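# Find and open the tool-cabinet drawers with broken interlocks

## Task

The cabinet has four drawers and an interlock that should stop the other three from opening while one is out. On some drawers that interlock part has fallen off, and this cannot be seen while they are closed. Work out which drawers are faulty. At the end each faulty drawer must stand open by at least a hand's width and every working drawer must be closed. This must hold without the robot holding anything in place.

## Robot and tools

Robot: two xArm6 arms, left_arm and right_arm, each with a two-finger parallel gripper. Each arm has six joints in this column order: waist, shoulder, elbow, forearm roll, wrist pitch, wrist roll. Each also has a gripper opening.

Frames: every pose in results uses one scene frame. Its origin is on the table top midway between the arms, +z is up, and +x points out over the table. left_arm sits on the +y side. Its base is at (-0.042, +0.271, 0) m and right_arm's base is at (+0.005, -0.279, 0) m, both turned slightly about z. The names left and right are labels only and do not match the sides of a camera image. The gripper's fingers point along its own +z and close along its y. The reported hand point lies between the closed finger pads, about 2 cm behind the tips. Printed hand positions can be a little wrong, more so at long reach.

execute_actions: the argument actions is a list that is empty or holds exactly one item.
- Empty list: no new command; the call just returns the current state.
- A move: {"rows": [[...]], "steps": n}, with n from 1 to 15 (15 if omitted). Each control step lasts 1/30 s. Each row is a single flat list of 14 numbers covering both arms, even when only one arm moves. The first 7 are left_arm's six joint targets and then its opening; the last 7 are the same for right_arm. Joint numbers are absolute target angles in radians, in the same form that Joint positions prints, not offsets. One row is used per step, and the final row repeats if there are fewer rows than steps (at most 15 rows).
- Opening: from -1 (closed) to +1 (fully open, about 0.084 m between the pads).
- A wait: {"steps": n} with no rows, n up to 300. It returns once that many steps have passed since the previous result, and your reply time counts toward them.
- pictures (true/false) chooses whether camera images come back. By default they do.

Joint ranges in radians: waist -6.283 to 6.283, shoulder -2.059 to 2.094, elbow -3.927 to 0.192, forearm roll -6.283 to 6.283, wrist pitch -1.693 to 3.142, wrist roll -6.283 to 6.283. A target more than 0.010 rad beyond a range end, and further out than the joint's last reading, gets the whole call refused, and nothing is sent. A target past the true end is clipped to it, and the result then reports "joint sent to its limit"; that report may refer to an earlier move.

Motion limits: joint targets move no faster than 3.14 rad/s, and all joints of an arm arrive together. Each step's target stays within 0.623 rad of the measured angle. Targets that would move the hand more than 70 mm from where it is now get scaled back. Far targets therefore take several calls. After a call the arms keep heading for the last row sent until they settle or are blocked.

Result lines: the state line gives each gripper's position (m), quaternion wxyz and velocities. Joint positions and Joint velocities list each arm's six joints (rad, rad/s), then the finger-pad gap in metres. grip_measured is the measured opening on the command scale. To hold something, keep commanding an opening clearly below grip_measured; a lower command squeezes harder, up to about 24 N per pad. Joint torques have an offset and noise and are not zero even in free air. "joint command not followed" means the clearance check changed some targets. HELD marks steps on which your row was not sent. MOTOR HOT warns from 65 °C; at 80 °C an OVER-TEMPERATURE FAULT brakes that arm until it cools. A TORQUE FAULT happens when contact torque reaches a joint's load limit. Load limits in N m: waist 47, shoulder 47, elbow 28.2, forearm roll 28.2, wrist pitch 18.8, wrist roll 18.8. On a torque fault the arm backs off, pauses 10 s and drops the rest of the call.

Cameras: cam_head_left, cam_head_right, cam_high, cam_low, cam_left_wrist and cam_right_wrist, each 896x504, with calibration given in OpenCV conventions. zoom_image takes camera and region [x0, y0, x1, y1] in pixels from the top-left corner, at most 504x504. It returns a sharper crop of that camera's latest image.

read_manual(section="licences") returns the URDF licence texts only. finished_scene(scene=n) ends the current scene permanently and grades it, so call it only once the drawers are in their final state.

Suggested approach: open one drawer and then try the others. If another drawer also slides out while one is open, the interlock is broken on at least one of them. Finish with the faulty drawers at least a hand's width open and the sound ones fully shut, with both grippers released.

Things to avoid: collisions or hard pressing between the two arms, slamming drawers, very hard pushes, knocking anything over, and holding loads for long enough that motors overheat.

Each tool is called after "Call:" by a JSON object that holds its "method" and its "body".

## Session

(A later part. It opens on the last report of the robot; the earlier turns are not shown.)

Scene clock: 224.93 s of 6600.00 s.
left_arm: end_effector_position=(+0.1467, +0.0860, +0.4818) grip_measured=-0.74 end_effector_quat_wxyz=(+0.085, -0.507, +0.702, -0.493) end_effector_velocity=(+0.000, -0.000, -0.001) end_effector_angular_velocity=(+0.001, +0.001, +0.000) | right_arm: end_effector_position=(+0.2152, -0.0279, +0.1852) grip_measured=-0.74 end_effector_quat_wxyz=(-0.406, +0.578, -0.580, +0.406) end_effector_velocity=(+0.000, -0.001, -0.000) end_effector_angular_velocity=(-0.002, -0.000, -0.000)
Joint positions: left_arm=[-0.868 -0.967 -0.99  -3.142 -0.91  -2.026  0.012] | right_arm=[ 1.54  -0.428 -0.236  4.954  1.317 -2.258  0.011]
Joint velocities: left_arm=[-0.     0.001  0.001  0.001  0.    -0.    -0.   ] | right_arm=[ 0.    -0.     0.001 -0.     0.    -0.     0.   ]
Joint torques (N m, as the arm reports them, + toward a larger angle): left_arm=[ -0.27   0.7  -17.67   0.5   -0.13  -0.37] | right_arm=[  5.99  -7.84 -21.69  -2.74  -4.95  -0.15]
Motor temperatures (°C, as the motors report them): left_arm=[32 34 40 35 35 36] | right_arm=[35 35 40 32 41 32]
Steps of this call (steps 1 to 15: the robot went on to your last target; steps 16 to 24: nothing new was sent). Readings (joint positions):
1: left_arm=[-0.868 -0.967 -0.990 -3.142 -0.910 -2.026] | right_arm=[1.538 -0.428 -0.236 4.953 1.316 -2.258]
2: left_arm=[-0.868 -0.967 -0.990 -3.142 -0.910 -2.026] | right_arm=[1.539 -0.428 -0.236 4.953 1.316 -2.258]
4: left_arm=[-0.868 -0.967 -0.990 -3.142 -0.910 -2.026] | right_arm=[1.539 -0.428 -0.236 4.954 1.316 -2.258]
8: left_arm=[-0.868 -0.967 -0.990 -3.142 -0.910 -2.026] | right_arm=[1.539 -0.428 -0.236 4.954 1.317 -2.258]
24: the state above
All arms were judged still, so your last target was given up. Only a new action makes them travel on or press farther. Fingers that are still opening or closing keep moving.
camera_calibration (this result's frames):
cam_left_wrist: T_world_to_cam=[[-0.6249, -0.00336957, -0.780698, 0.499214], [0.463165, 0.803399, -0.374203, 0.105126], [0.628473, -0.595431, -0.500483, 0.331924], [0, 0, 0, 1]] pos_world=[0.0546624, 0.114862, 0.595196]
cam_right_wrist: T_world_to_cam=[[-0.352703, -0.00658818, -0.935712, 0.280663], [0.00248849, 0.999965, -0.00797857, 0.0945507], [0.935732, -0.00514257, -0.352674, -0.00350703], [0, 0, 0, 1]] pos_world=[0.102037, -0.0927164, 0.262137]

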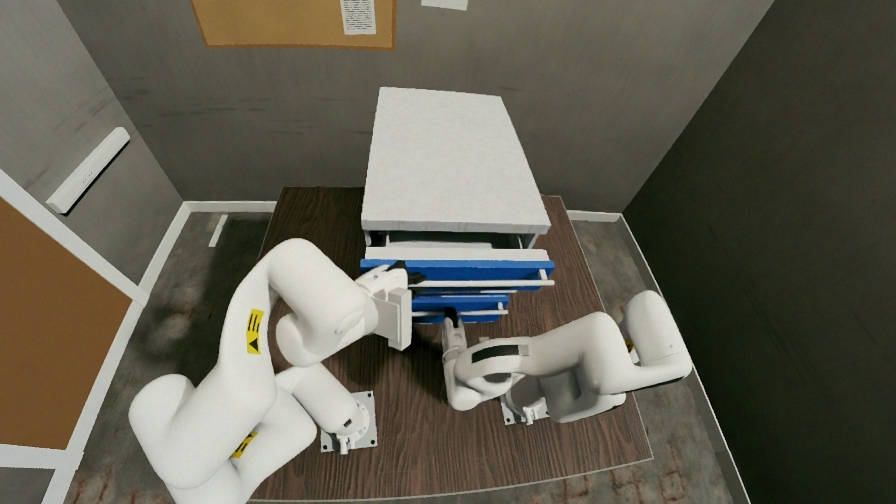

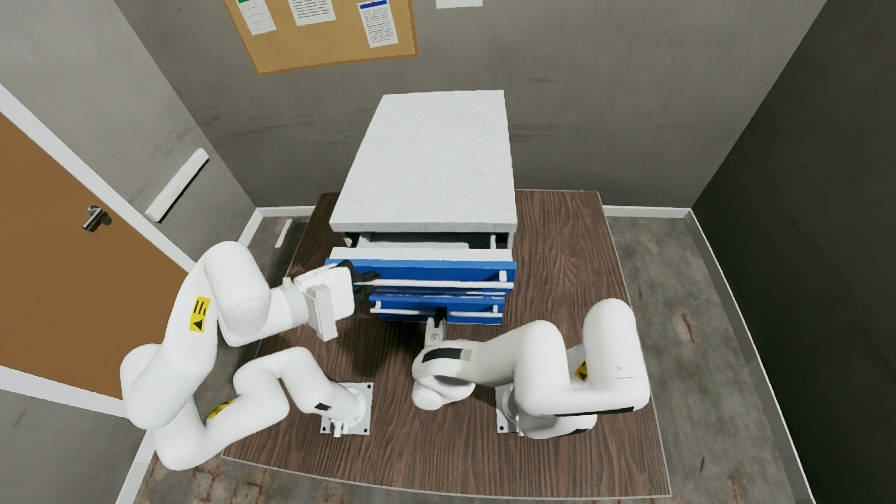

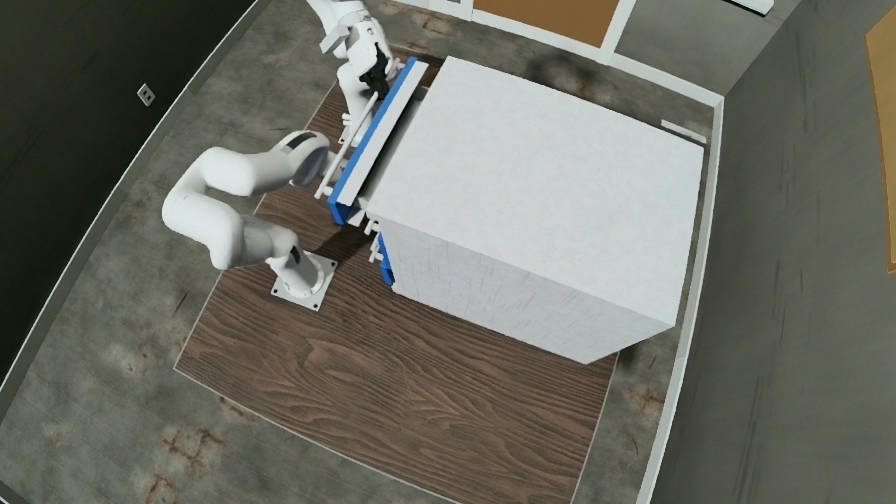

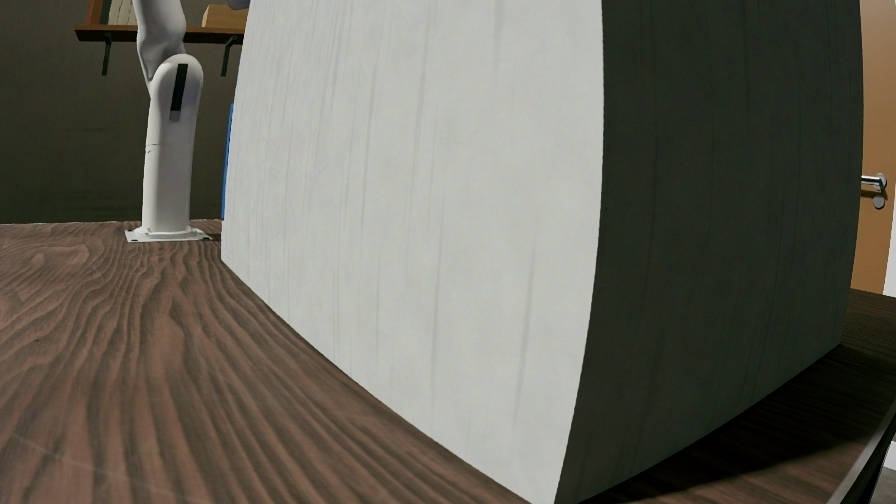

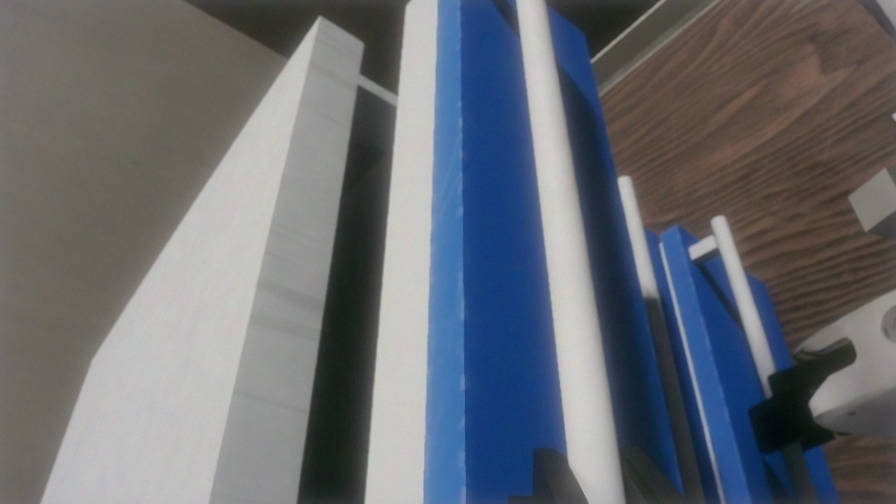

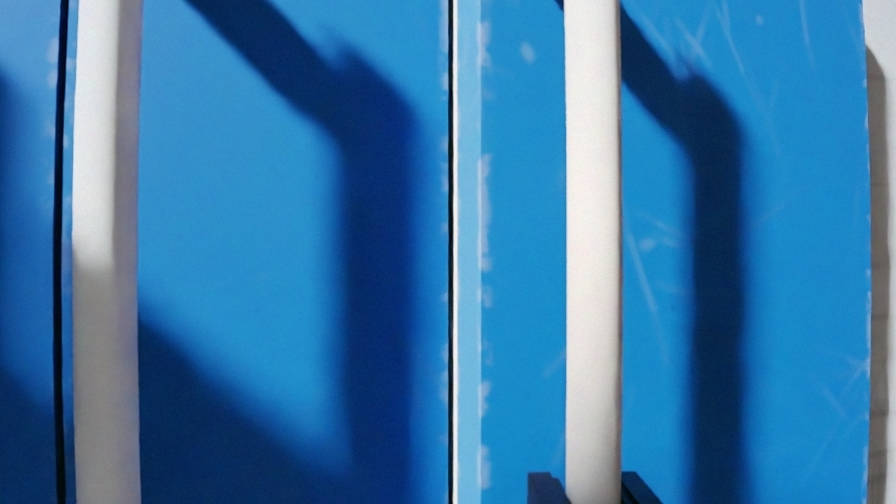

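Call:
{"method": "execute_actions", "body": {"actions": [{"rows": [[-0.8684,-0.967,-0.9898,-3.1416,-0.9096,-2.0257,-1,1.5518,-0.4272,-0.2369,4.9631,1.3226,-2.2565,-1],[-0.8684,-0.967,-0.9898,-3.1416,-0.9096,-2.0257,-1,1.5518,-0.4272,-0.2369,4.9631,1.3226,-2.2565,-1],[-0.8684,-0.967,-0.9898,-3.1416,-0.9096,-2.0257,-1,1.564,-0.4267,-0.2377,4.9724,1.33,-2.255,-1],[-0.8684,-0.967,-0.9898,-3.1416,-0.9096,-2.0257,-1,1.564,-0.4267,-0.2377,4.9724,1.33,-2.255,-1],[-0.8684,-0.967,-0.9898,-3.1416,-0.9096,-2.0257,-1,1.5762,-0.4262,-0.2385,4.9817,1.3373,-2.2535,-1],[-0.8684,-0.967,-0.9898,-3.1416,-0.9096,-2.0257,-1,1.5762,-0.4262,-0.2385,4.9817,1.3373,-2.2535,-1],[-0.8684,-0.967,-0.9898,-3.1416,-0.9096,-2.0257,-1,1.5884,-0.4256,-0.2393,4.991,1.3446,-2.252,-1]], "steps": 13}]}}

Scene clock: 227.97 s of 6600.00 s.
left_arm: end_effector_position=(+0.1467, +0.0860, +0.4818) grip_measured=-0.74 end_effector_quat_wxyz=(+0.085, -0.507, +0.702, -0.493) end_effector_velocity=(-0.000, -0.000, +0.000) end_effector_angular_velocity=(-0.001, -0.001, -0.000) | right_arm: end_effector_position=(+0.2054, -0.0278, +0.1853) grip_measured=-0.74 end_effector_quat_wxyz=(-0.406, +0.578, -0.580, +0.406) end_effector_velocity=(-0.005, -0.000, -0.000) end_effector_angular_velocity=(-0.000, +0.001, -0.000)
Joint positions: left_arm=[-0.868 -0.967 -0.99  -3.142 -0.91  -2.026  0.012] | right_arm=[ 1.587 -0.426 -0.239  4.99   1.345 -2.252  0.011]
Joint velocities: left_arm=[-0.001 -0.     0.    -0.     0.001 -0.001 -0.   ] | right_arm=[ 0.022  0.002 -0.002  0.017  0.013  0.003 -0.   ]
Joint torques (N m, as the arm reports them, + toward a larger angle): left_arm=[ -0.48   0.97 -17.71   0.35  -0.02  -0.39] | right_arm=[  5.96  -8.35 -23.02  -3.6   -4.81  -0.16]
Motor temperatures (°C, as the motors report them): left_arm=[32 34 40 35 35 36] | right_arm=[35 35 41 33 41 32]
Steps of this call (steps 1 to 78: nothing new was sent; steps 79 to 91: all 13 steps of this action). Readings (joint positions):
79: left_arm=[-0.868 -0.967 -0.990 -3.142 -0.910 -2.026] | right_arm=[1.540 -0.428 -0.236 4.954 1.317 -2.258]
80: left_arm=[-0.868 -0.967 -0.990 -3.142 -0.910 -2.026] | right_arm=[1.542 -0.428 -0.236 4.956 1.318 -2.258]
82: left_arm=[-0.868 -0.967 -0.990 -3.142 -0.910 -2.026] | right_arm=[1.550 -0.427 -0.237 4.962 1.323 -2.257]
86: left_arm=[-0.868 -0.967 -0.990 -3.142 -0.910 -2.026] | right_arm=[1.572 -0.426 -0.238 4.978 1.336 -2.254]
91: the state above
camera_calibration (this result's frames):
cam_left_wrist: T_world_to_cam=[[-0.6249, -0.00336931, -0.780698, 0.499214], [0.463166, 0.803399, -0.374202, 0.105126], [0.628473, -0.595431, -0.500483, 0.331924], [0, 0, 0, 1]] pos_world=[0.0546623, 0.114862, 0.595196]
cam_right_wrist: T_world_to_cam=[[-0.353058, -0.00718311, -0.935574, 0.277328], [0.00181759, 0.999963, -0.00836338, 0.094701], [0.9356, -0.00465324, -0.353032, 0.00586036], [0, 0, 0, 1]] pos_world=[0.0922578, -0.0926782, 0.262322]

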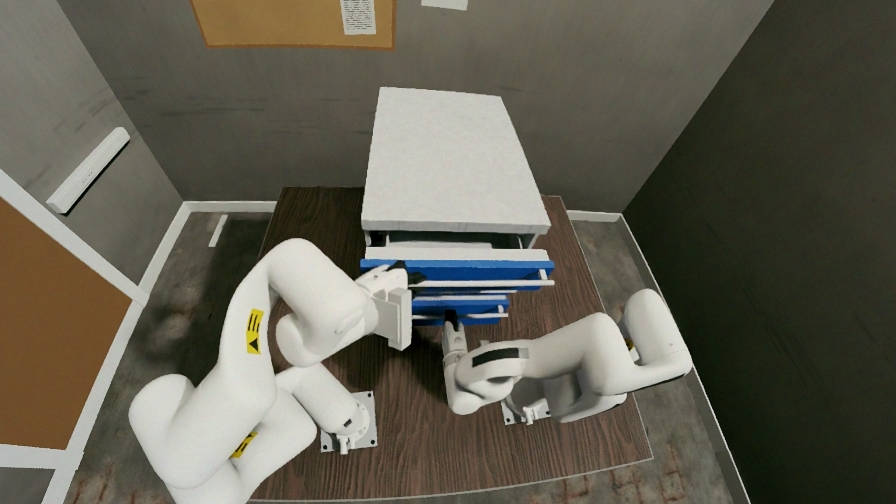

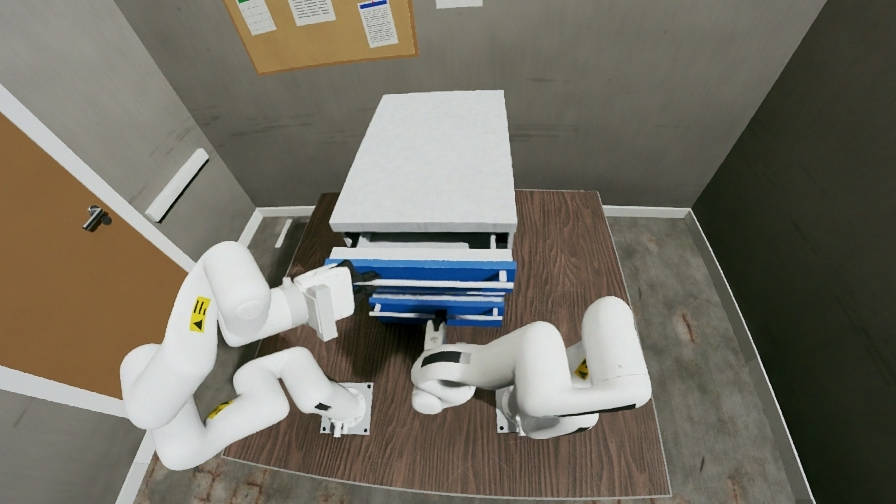

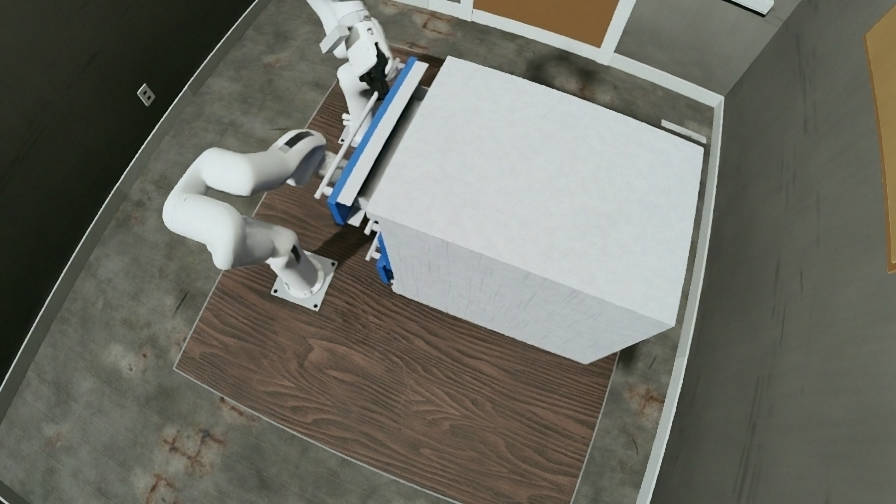

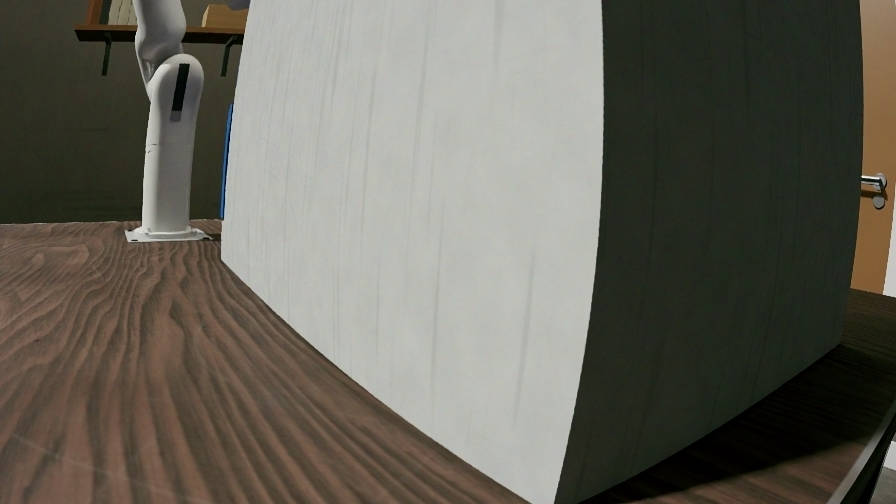

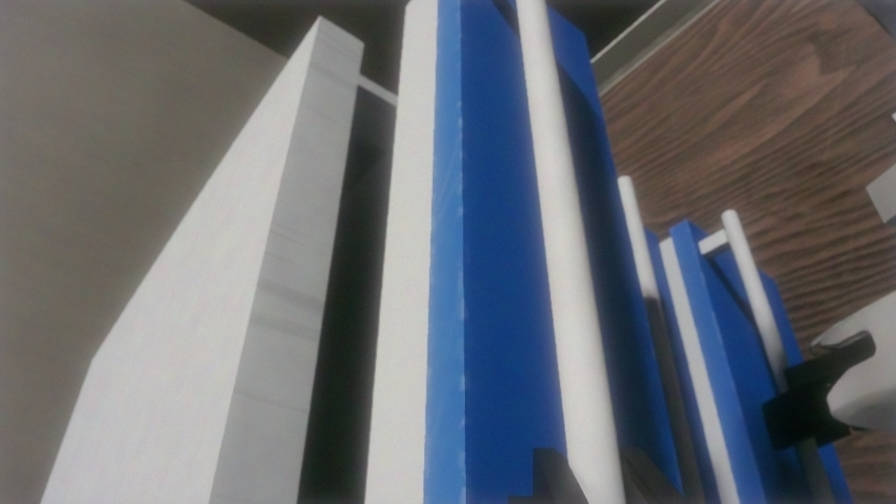

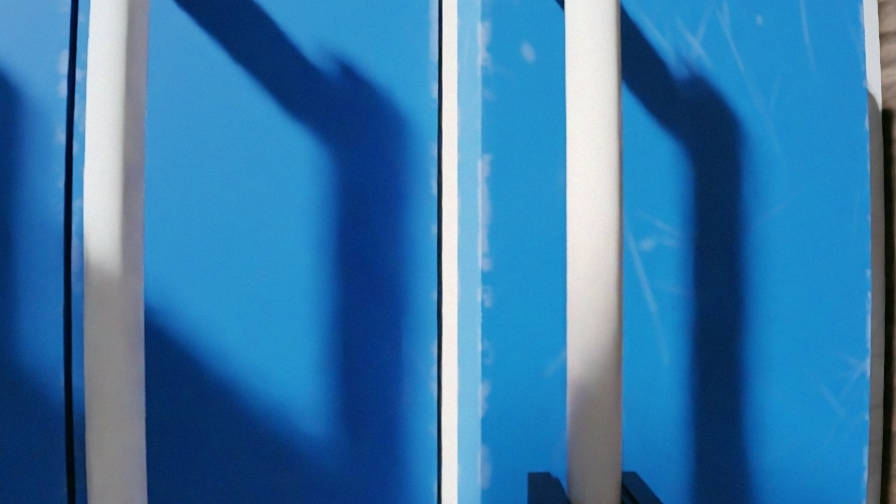

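Call:
{"method": "execute_actions", "body": {"actions": []}}

Scene clock: 237.80 s of 6600.00 s.
left_arm: end_effector_position=(+0.1467, +0.0860, +0.4818) grip_measured=-0.74 end_effector_quat_wxyz=(+0.085, -0.507, +0.702, -0.493) end_effector_velocity=(-0.000, +0.000, -0.000) end_effector_angular_velocity=(-0.000, +0.000, +0.000) | right_arm: end_effector_position=(+0.2051, -0.0278, +0.1853) grip_measured=-0.74 end_effector_quat_wxyz=(-0.406, +0.578, -0.580, +0.406) end_effector_velocity=(+0.000, -0.000, +0.000) end_effector_angular_velocity=(-0.000, -0.001, -0.001)
Joint positions: left_arm=[-0.868 -0.967 -0.99  -3.142 -0.91  -2.026  0.012] | right_arm=[ 1.588 -0.426 -0.239  4.991  1.345 -2.252  0.011]
Joint velocities: left_arm=[ 0.    -0.002  0.002 -0.    -0.001 -0.     0.   ] | right_arm=[ 0.     0.     0.     0.001  0.002  0.001 -0.   ]
Joint torques (N m, as the arm reports them, + toward a larger angle): left_arm=[ -0.31   0.96 -17.56   0.47  -0.03  -0.46] | right_arm=[  6.07  -8.21 -23.05  -3.3   -4.8   -0.21]
Motor temperatures (°C, as the motors report them): left_arm=[32 34 40 35 35 36] | right_arm=[35 35 44 33 42 32]
Steps of this call (steps 1 to 15: the robot went on to your last target; steps 16 to 90: nothing new was sent; then 6.83 s passed at rest). Readings (joint positions):
1: left_arm=[-0.868 -0.967 -0.990 -3.142 -0.910 -2.026] | right_arm=[1.588 -0.426 -0.239 4.990 1.345 -2.252]
2: left_arm=[-0.868 -0.967 -0.990 -3.142 -0.910 -2.026] | right_arm=[1.588 -0.426 -0.239 4.990 1.345 -2.252]
4: left_arm=[-0.868 -0.967 -0.990 -3.142 -0.910 -2.026] | right_arm=[1.588 -0.426 -0.239 4.991 1.345 -2.252]
8: left_arm=[-0.868 -0.967 -0.990 -3.142 -0.910 -2.026] | right_arm=[1.588 -0.426 -0.239 4.991 1.345 -2.252]
90: the state above
All arms were judged still, so your last target was given up. Only a new action makes them travel on or press farther. Fingers that are still opening or closing keep moving.
camera_calibration (this result's frames):
cam_left_wrist: T_world_to_cam=[[-0.624899, -0.00336935, -0.780698, 0.499214], [0.463166, 0.803399, -0.374202, 0.105126], [0.628473, -0.595431, -0.500483, 0.331924], [0, 0, 0, 1]] pos_world=[0.0546623, 0.114862, 0.595196]
cam_right_wrist: T_world_to_cam=[[-0.353192, -0.00713441, -0.935524, 0.277223], [0.00193881, 0.999963, -0.0083578, 0.094696], [0.935549, -0.00476571, -0.353165, 0.0061752], [0, 0, 0, 1]] pos_world=[0.0919519, -0.0926853, 0.262321]

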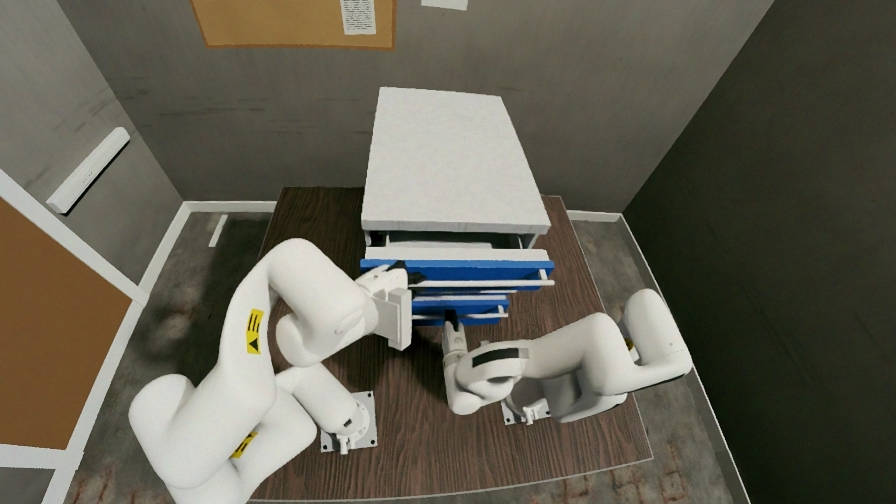

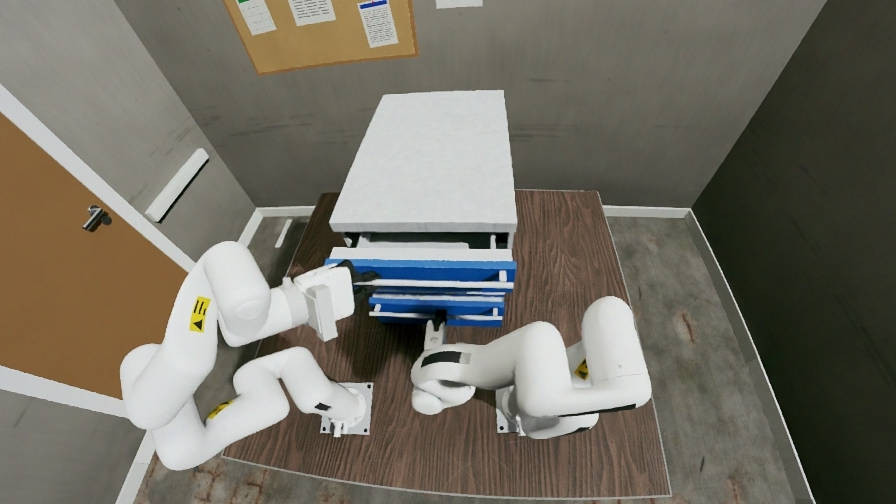

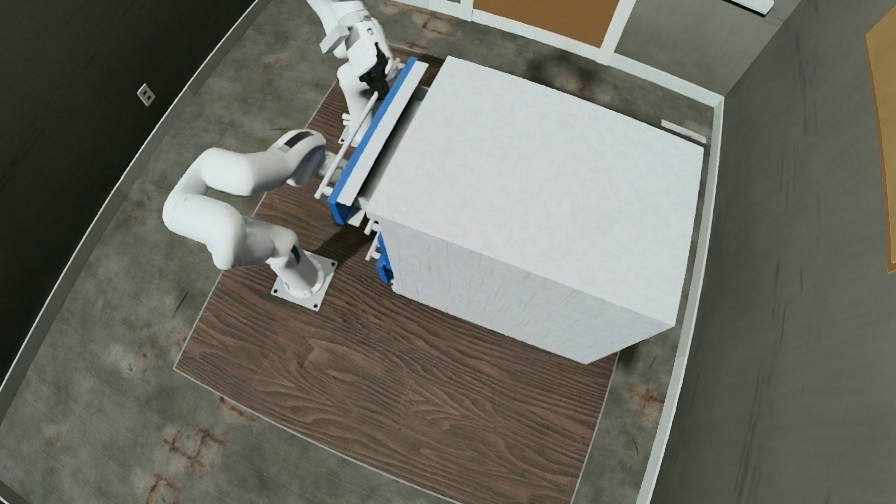

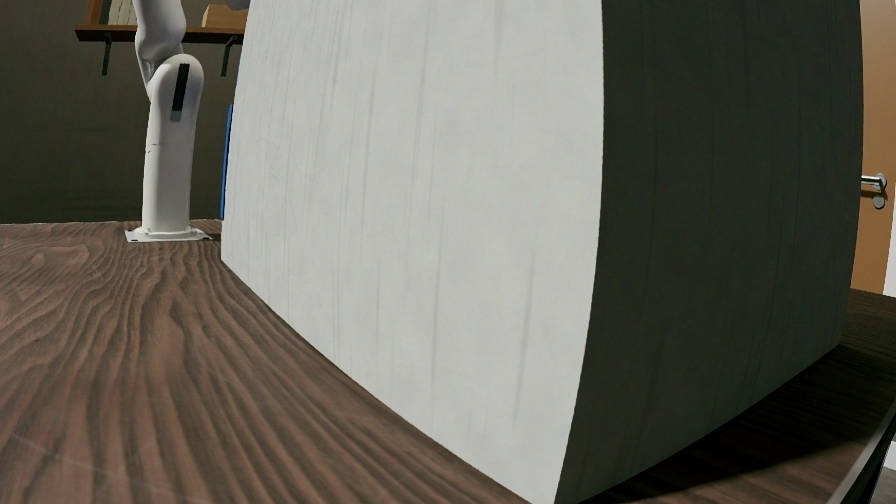

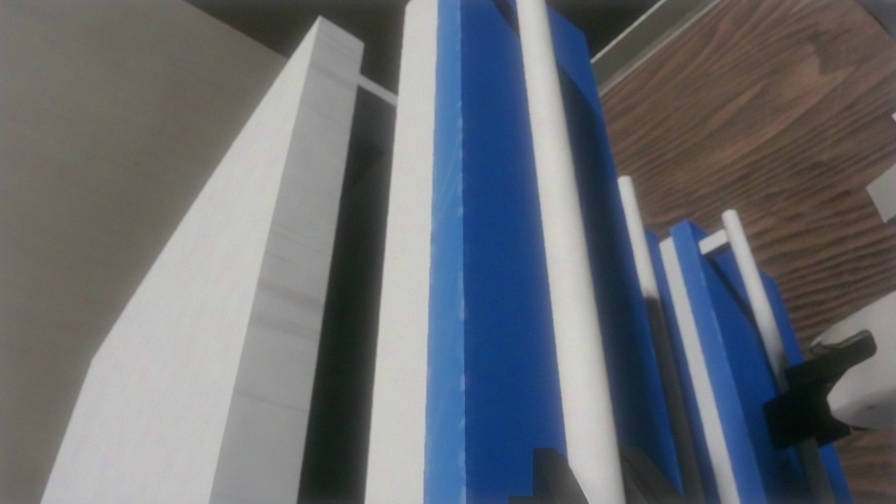

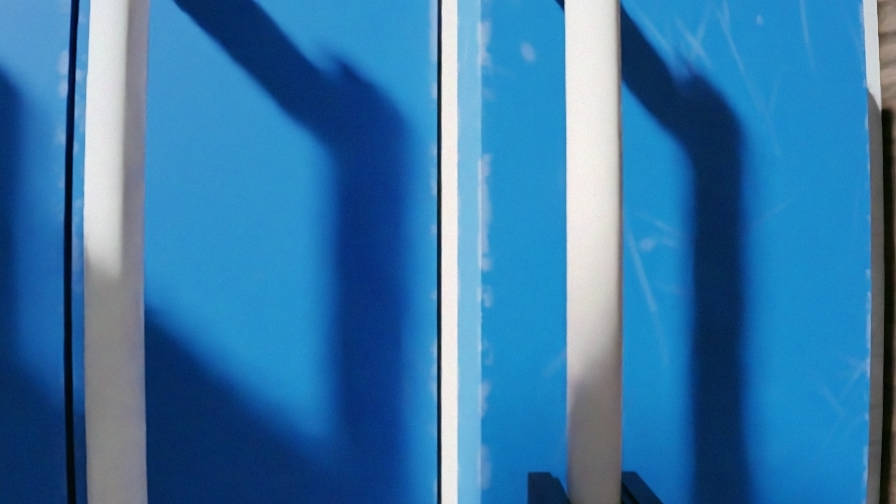

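Call:
{"method": "execute_actions", "body": {"actions": [{"rows": [[-0.8684,-0.967,-0.9898,-3.1416,-0.9096,-2.0257,-1,1.5982,-0.4252,-0.2399,4.9984,1.3505,-2.2508,-1],[-0.8684,-0.967,-0.9898,-3.1416,-0.9096,-2.0257,-1,1.6080,-0.4248,-0.2406,5.0058,1.3563,-2.2496,-1],[-0.8684,-0.967,-0.9898,-3.1416,-0.9096,-2.0257,-1,1.6177,-0.4243,-0.2412,5.0133,1.3622,-2.2483,-1],[-0.8684,-0.967,-0.9898,-3.1416,-0.9096,-2.0257,-1,1.6275,-0.4239,-0.2419,5.0207,1.3680,-2.2471,-1],[-0.8684,-0.967,-0.9898,-3.1416,-0.9096,-2.0257,-1,1.6373,-0.4235,-0.2425,5.0281,1.3739,-2.2459,-1],[-0.8684,-0.967,-0.9898,-3.1416,-0.9096,-2.0257,-1,1.6466,-0.4220,-0.2440,5.0351,1.3793,-2.2439,-1],[-0.8684,-0.967,-0.9898,-3.1416,-0.9096,-2.0257,-1,1.6559,-0.4205,-0.2454,5.0422,1.3846,-2.2419,-1],[-0.8684,-0.967,-0.9898,-3.1416,-0.9096,-2.0257,-1,1.6653,-0.4191,-0.2469,5.0492,1.3900,-2.2400,-1],[-0.8684,-0.967,-0.9898,-3.1416,-0.9096,-2.0257,-1,1.6746,-0.4176,-0.2483,5.0563,1.3953,-2.2380,-1],[-0.8684,-0.967,-0.9898,-3.1416,-0.9096,-2.0257,-1,1.6839,-0.4161,-0.2498,5.0633,1.4007,-2.2360,-1]], "steps": 15}]}}

Scene clock: 254.20 s of 6600.00 s.
left_arm: end_effector_position=(+0.1467, +0.0860, +0.4818) grip_measured=-0.74 end_effector_quat_wxyz=(+0.085, -0.507, +0.702, -0.493) end_effector_velocity=(-0.000, +0.000, -0.000) end_effector_angular_velocity=(+0.000, +0.001, -0.000) | right_arm: end_effector_position=(+0.1853, -0.0281, +0.1852) grip_measured=-0.74 end_effector_quat_wxyz=(-0.406, +0.579, -0.579, +0.405) end_effector_velocity=(-0.010, -0.001, -0.000) end_effector_angular_velocity=(-0.001, -0.001, -0.002)
Joint positions: left_arm=[-0.868 -0.967 -0.99  -3.142 -0.91  -2.026  0.012] | right_arm=[ 1.681 -0.417 -0.25   5.061  1.398 -2.237  0.011]
Joint velocities: left_arm=[-0.     0.     0.    -0.    -0.001 -0.     0.   ] | right_arm=[ 0.045  0.009 -0.007  0.035  0.028  0.011  0.   ]
Joint torques (N m, as the arm reports them, + toward a larger angle): left_arm=[ -0.32   0.95 -17.68   0.49  -0.02  -0.42] | right_arm=[  3.49  -8.06 -21.84  -3.19  -4.42  -0.24]
Motor temperatures (°C, as the motors report them): left_arm=[32 34 40 35 35 36] | right_arm=[35 35 47 33 43 32]
Steps of this call (steps 1 to 90: nothing new was sent; then 12.90 s passed at rest; steps 91 to 105: all 15 steps of this action). Readings (joint positions):
91: left_arm=[-0.868 -0.967 -0.990 -3.142 -0.910 -2.026] | right_arm=[1.589 -0.426 -0.239 4.991 1.346 -2.252]
92: left_arm=[-0.868 -0.967 -0.990 -3.142 -0.910 -2.026] | right_arm=[1.591 -0.425 -0.240 4.993 1.347 -2.252]
94: left_arm=[-0.868 -0.967 -0.990 -3.142 -0.910 -2.026] | right_arm=[1.601 -0.425 -0.240 5.001 1.353 -2.250]
98: left_arm=[-0.868 -0.967 -0.990 -3.142 -0.910 -2.026] | right_arm=[1.635 -0.423 -0.243 5.026 1.372 -2.246]
105: the state above
camera_calibration (this result's frames):
cam_left_wrist: T_world_to_cam=[[-0.6249, -0.00336942, -0.780698, 0.499214], [0.463166, 0.803399, -0.374203, 0.105127], [0.628473, -0.595431, -0.500483, 0.331924], [0, 0, 0, 1]] pos_world=[0.0546623, 0.114862, 0.595196]
cam_right_wrist: T_world_to_cam=[[-0.354631, -0.00846462, -0.934968, 0.270324], [0.000325951, 0.999958, -0.00917663, 0.0954111], [0.935006, -0.00355907, -0.354613, 0.0250182], [0, 0, 0, 1]] pos_world=[0.0724418, -0.0930299, 0.262491]

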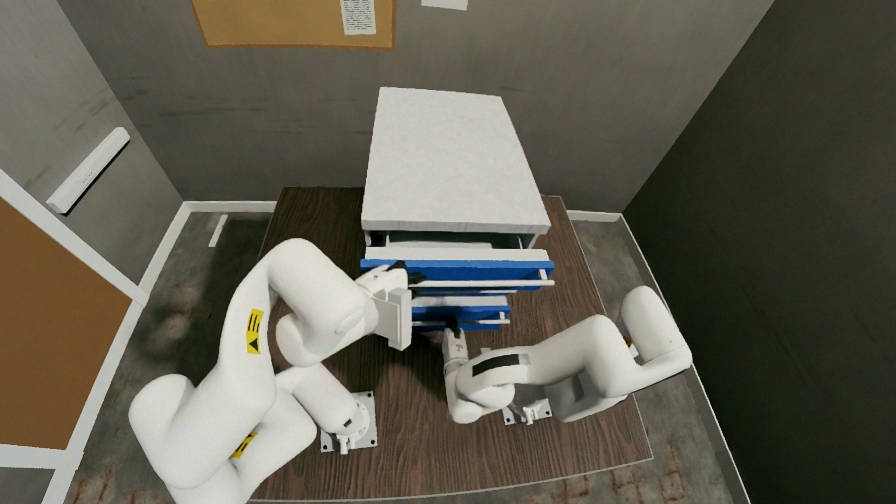

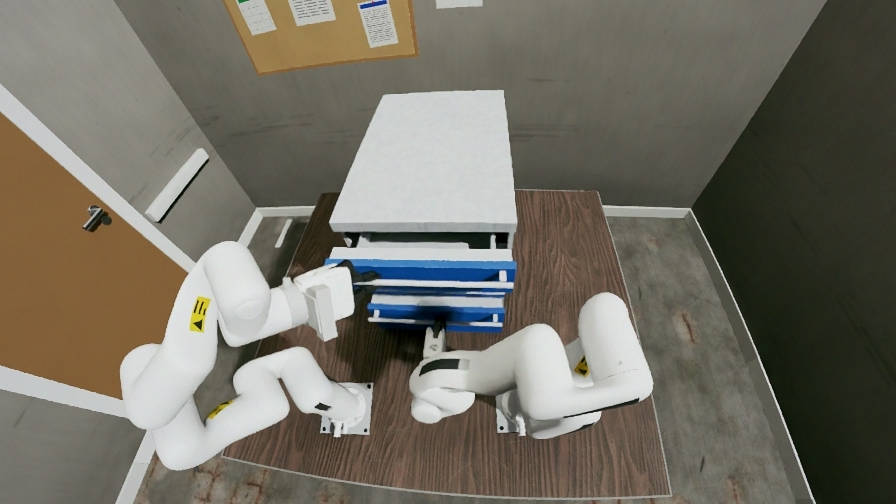

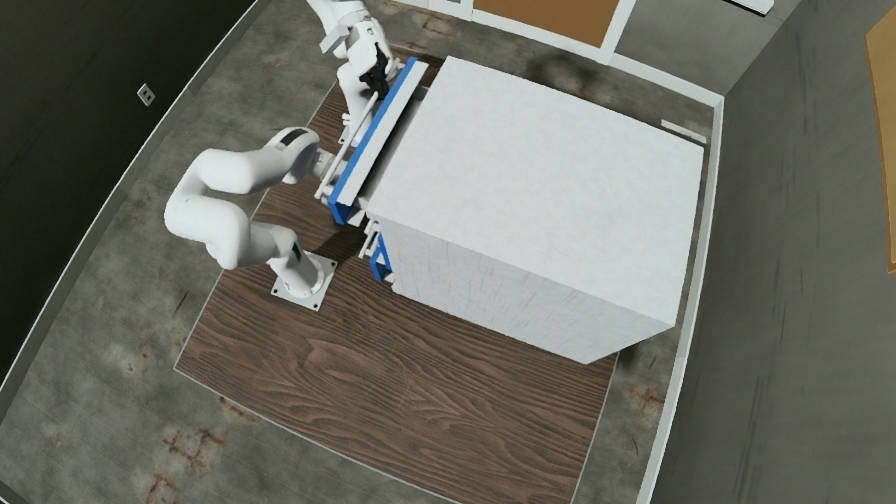

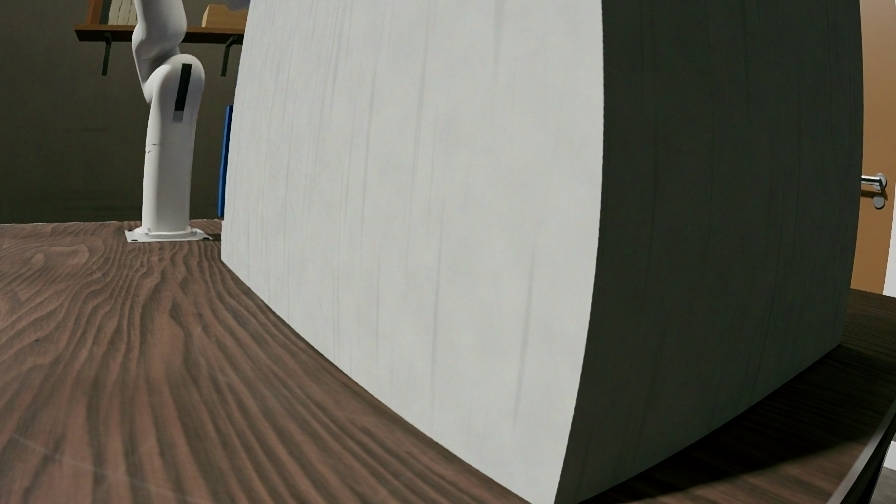

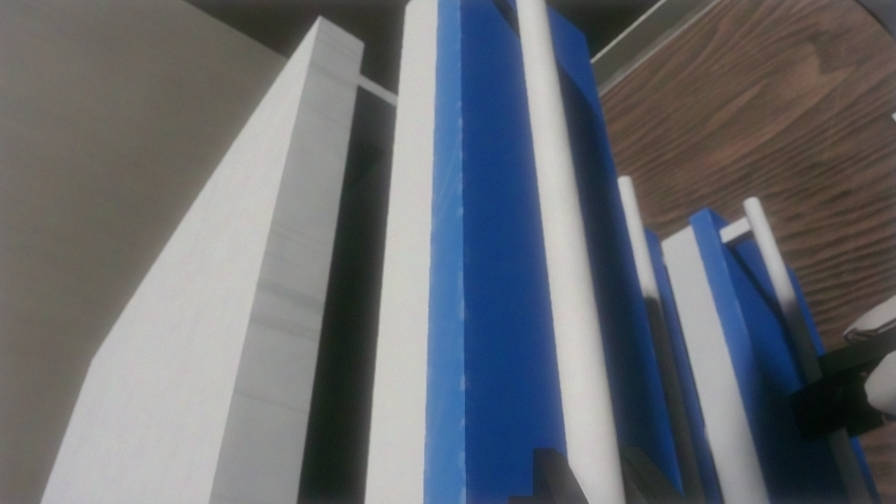

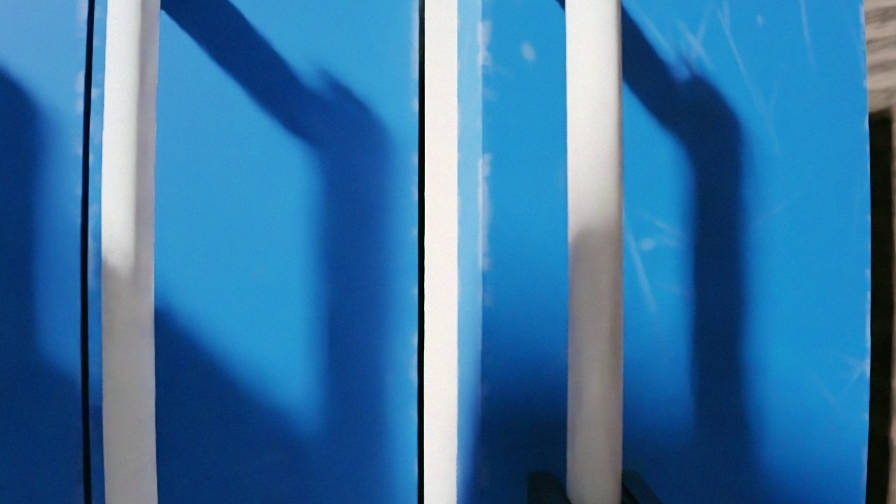

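Call:
{"method": "execute_actions", "body": {"actions": [{"rows": [[-0.8562,-0.9562,-0.9933,-3.1416,-0.9023,-2.0165,-1,1.6955,-0.4142,-0.2516,5.0721,1.4074,-2.2335,-1],[-0.8440,-0.9454,-0.9968,-3.1416,-0.8950,-2.0072,-1,1.7072,-0.4123,-0.2535,5.0809,1.4141,-2.2310,-1],[-0.8318,-0.9347,-1.0003,-3.1416,-0.8878,-1.9980,-1,1.7188,-0.4105,-0.2553,5.0896,1.4208,-2.2286,-1],[-0.8195,-0.9239,-1.0038,-3.1416,-0.8805,-1.9887,-1,1.7304,-0.4086,-0.2571,5.0984,1.4275,-2.2261,-1],[-0.8073,-0.9131,-1.0073,-3.1416,-0.8732,-1.9795,-1,1.7417,-0.4059,-0.2596,5.1069,1.4338,-2.2230,-1],[-0.7951,-0.9023,-1.0108,-3.1416,-0.8659,-1.9702,-1,1.7529,-0.4031,-0.2621,5.1153,1.4401,-2.2198,-1],[-0.7847,-0.8906,-1.0154,-3.1416,-0.8588,-1.9629,-1,1.7642,-0.4004,-0.2646,5.1238,1.4463,-2.2167,-1],[-0.7742,-0.8788,-1.0201,-3.1416,-0.8517,-1.9556,-1,1.7754,-0.3977,-0.2671,5.1322,1.4526,-2.2136,-1],[-0.7638,-0.8671,-1.0247,-3.1416,-0.8446,-1.9483,-1,1.7867,-0.3949,-0.2695,5.1407,1.4589,-2.2104,-1],[-0.7534,-0.8554,-1.0293,-3.1416,-0.8375,-1.9409,-1,1.7979,-0.3922,-0.2720,5.1491,1.4652,-2.2073,-1],[-0.7429,-0.8436,-1.0340,-3.1416,-0.8304,-1.9336,-1,1.8092,-0.3894,-0.2745,5.1576,1.4714,-2.2041,-1],[-0.7325,-0.8319,-1.0386,-3.1416,-0.8233,-1.9263,-1,1.8204,-0.3867,-0.2770,5.1660,1.4777,-2.2010,-1]], "steps": 15}], "pictures": false}}

Scene clock: 262.20 s of 6600.00 s.
left_arm: end_effector_position=(+0.2023, +0.0859, +0.4818) grip_measured=-0.74 end_effector_quat_wxyz=(+0.139, -0.519, +0.693, -0.481) end_effector_velocity=(+0.078, +0.000, +0.001) end_effector_angular_velocity=(+0.067, -0.066, +0.101) | right_arm: end_effector_position=(+0.1566, -0.0288, +0.1851) grip_measured=-0.74 end_effector_quat_wxyz=(-0.406, +0.580, -0.579, +0.404) end_effector_velocity=(-0.038, -0.001, -0.000) end_effector_angular_velocity=(+0.001, +0.001, +0.007)
Joint positions: left_arm=[-0.742 -0.843 -1.034 -3.141 -0.83  -1.934  0.012] | right_arm=[ 1.81  -0.389 -0.276  5.157  1.47  -2.204  0.011]
Joint velocities: left_arm=[ 0.154  0.178 -0.07   0.002  0.12   0.106 -0.   ] | right_arm=[ 0.164  0.039 -0.037  0.119  0.085  0.044  0.   ]
Joint torques (N m, as the arm reports them, + toward a larger angle): left_arm=[ -4.04  -4.63 -17.78  -0.18   0.61  -0.13] | right_arm=[ -1.92  -8.2  -17.65  -2.67  -1.68  -0.05]
Motor temperatures (°C, as the motors report them): left_arm=[32 34 40 35 35 36] | right_arm=[35 35 46 33 43 32]
Steps of this call (steps 1 to 15: the robot went on to your last target; steps 16 to 90: nothing new was sent; then 4.50 s passed at rest; steps 91 to 105: all 15 steps of this action). Readings (joint positions):
91: left_arm=[-0.868 -0.967 -0.990 -3.142 -0.909 -2.025] | right_arm=[1.684 -0.416 -0.250 5.064 1.401 -2.236]
92: left_arm=[-0.866 -0.965 -0.991 -3.142 -0.909 -2.023] | right_arm=[1.686 -0.416 -0.250 5.065 1.402 -2.235]
94: left_arm=[-0.854 -0.955 -0.994 -3.143 -0.903 -2.014] | right_arm=[1.698 -0.414 -0.252 5.074 1.409 -2.233]
98: left_arm=[-0.812 -0.917 -1.006 -3.142 -0.877 -1.983] | right_arm=[1.738 -0.406 -0.260 5.104 1.431 -2.224]
105: the state above


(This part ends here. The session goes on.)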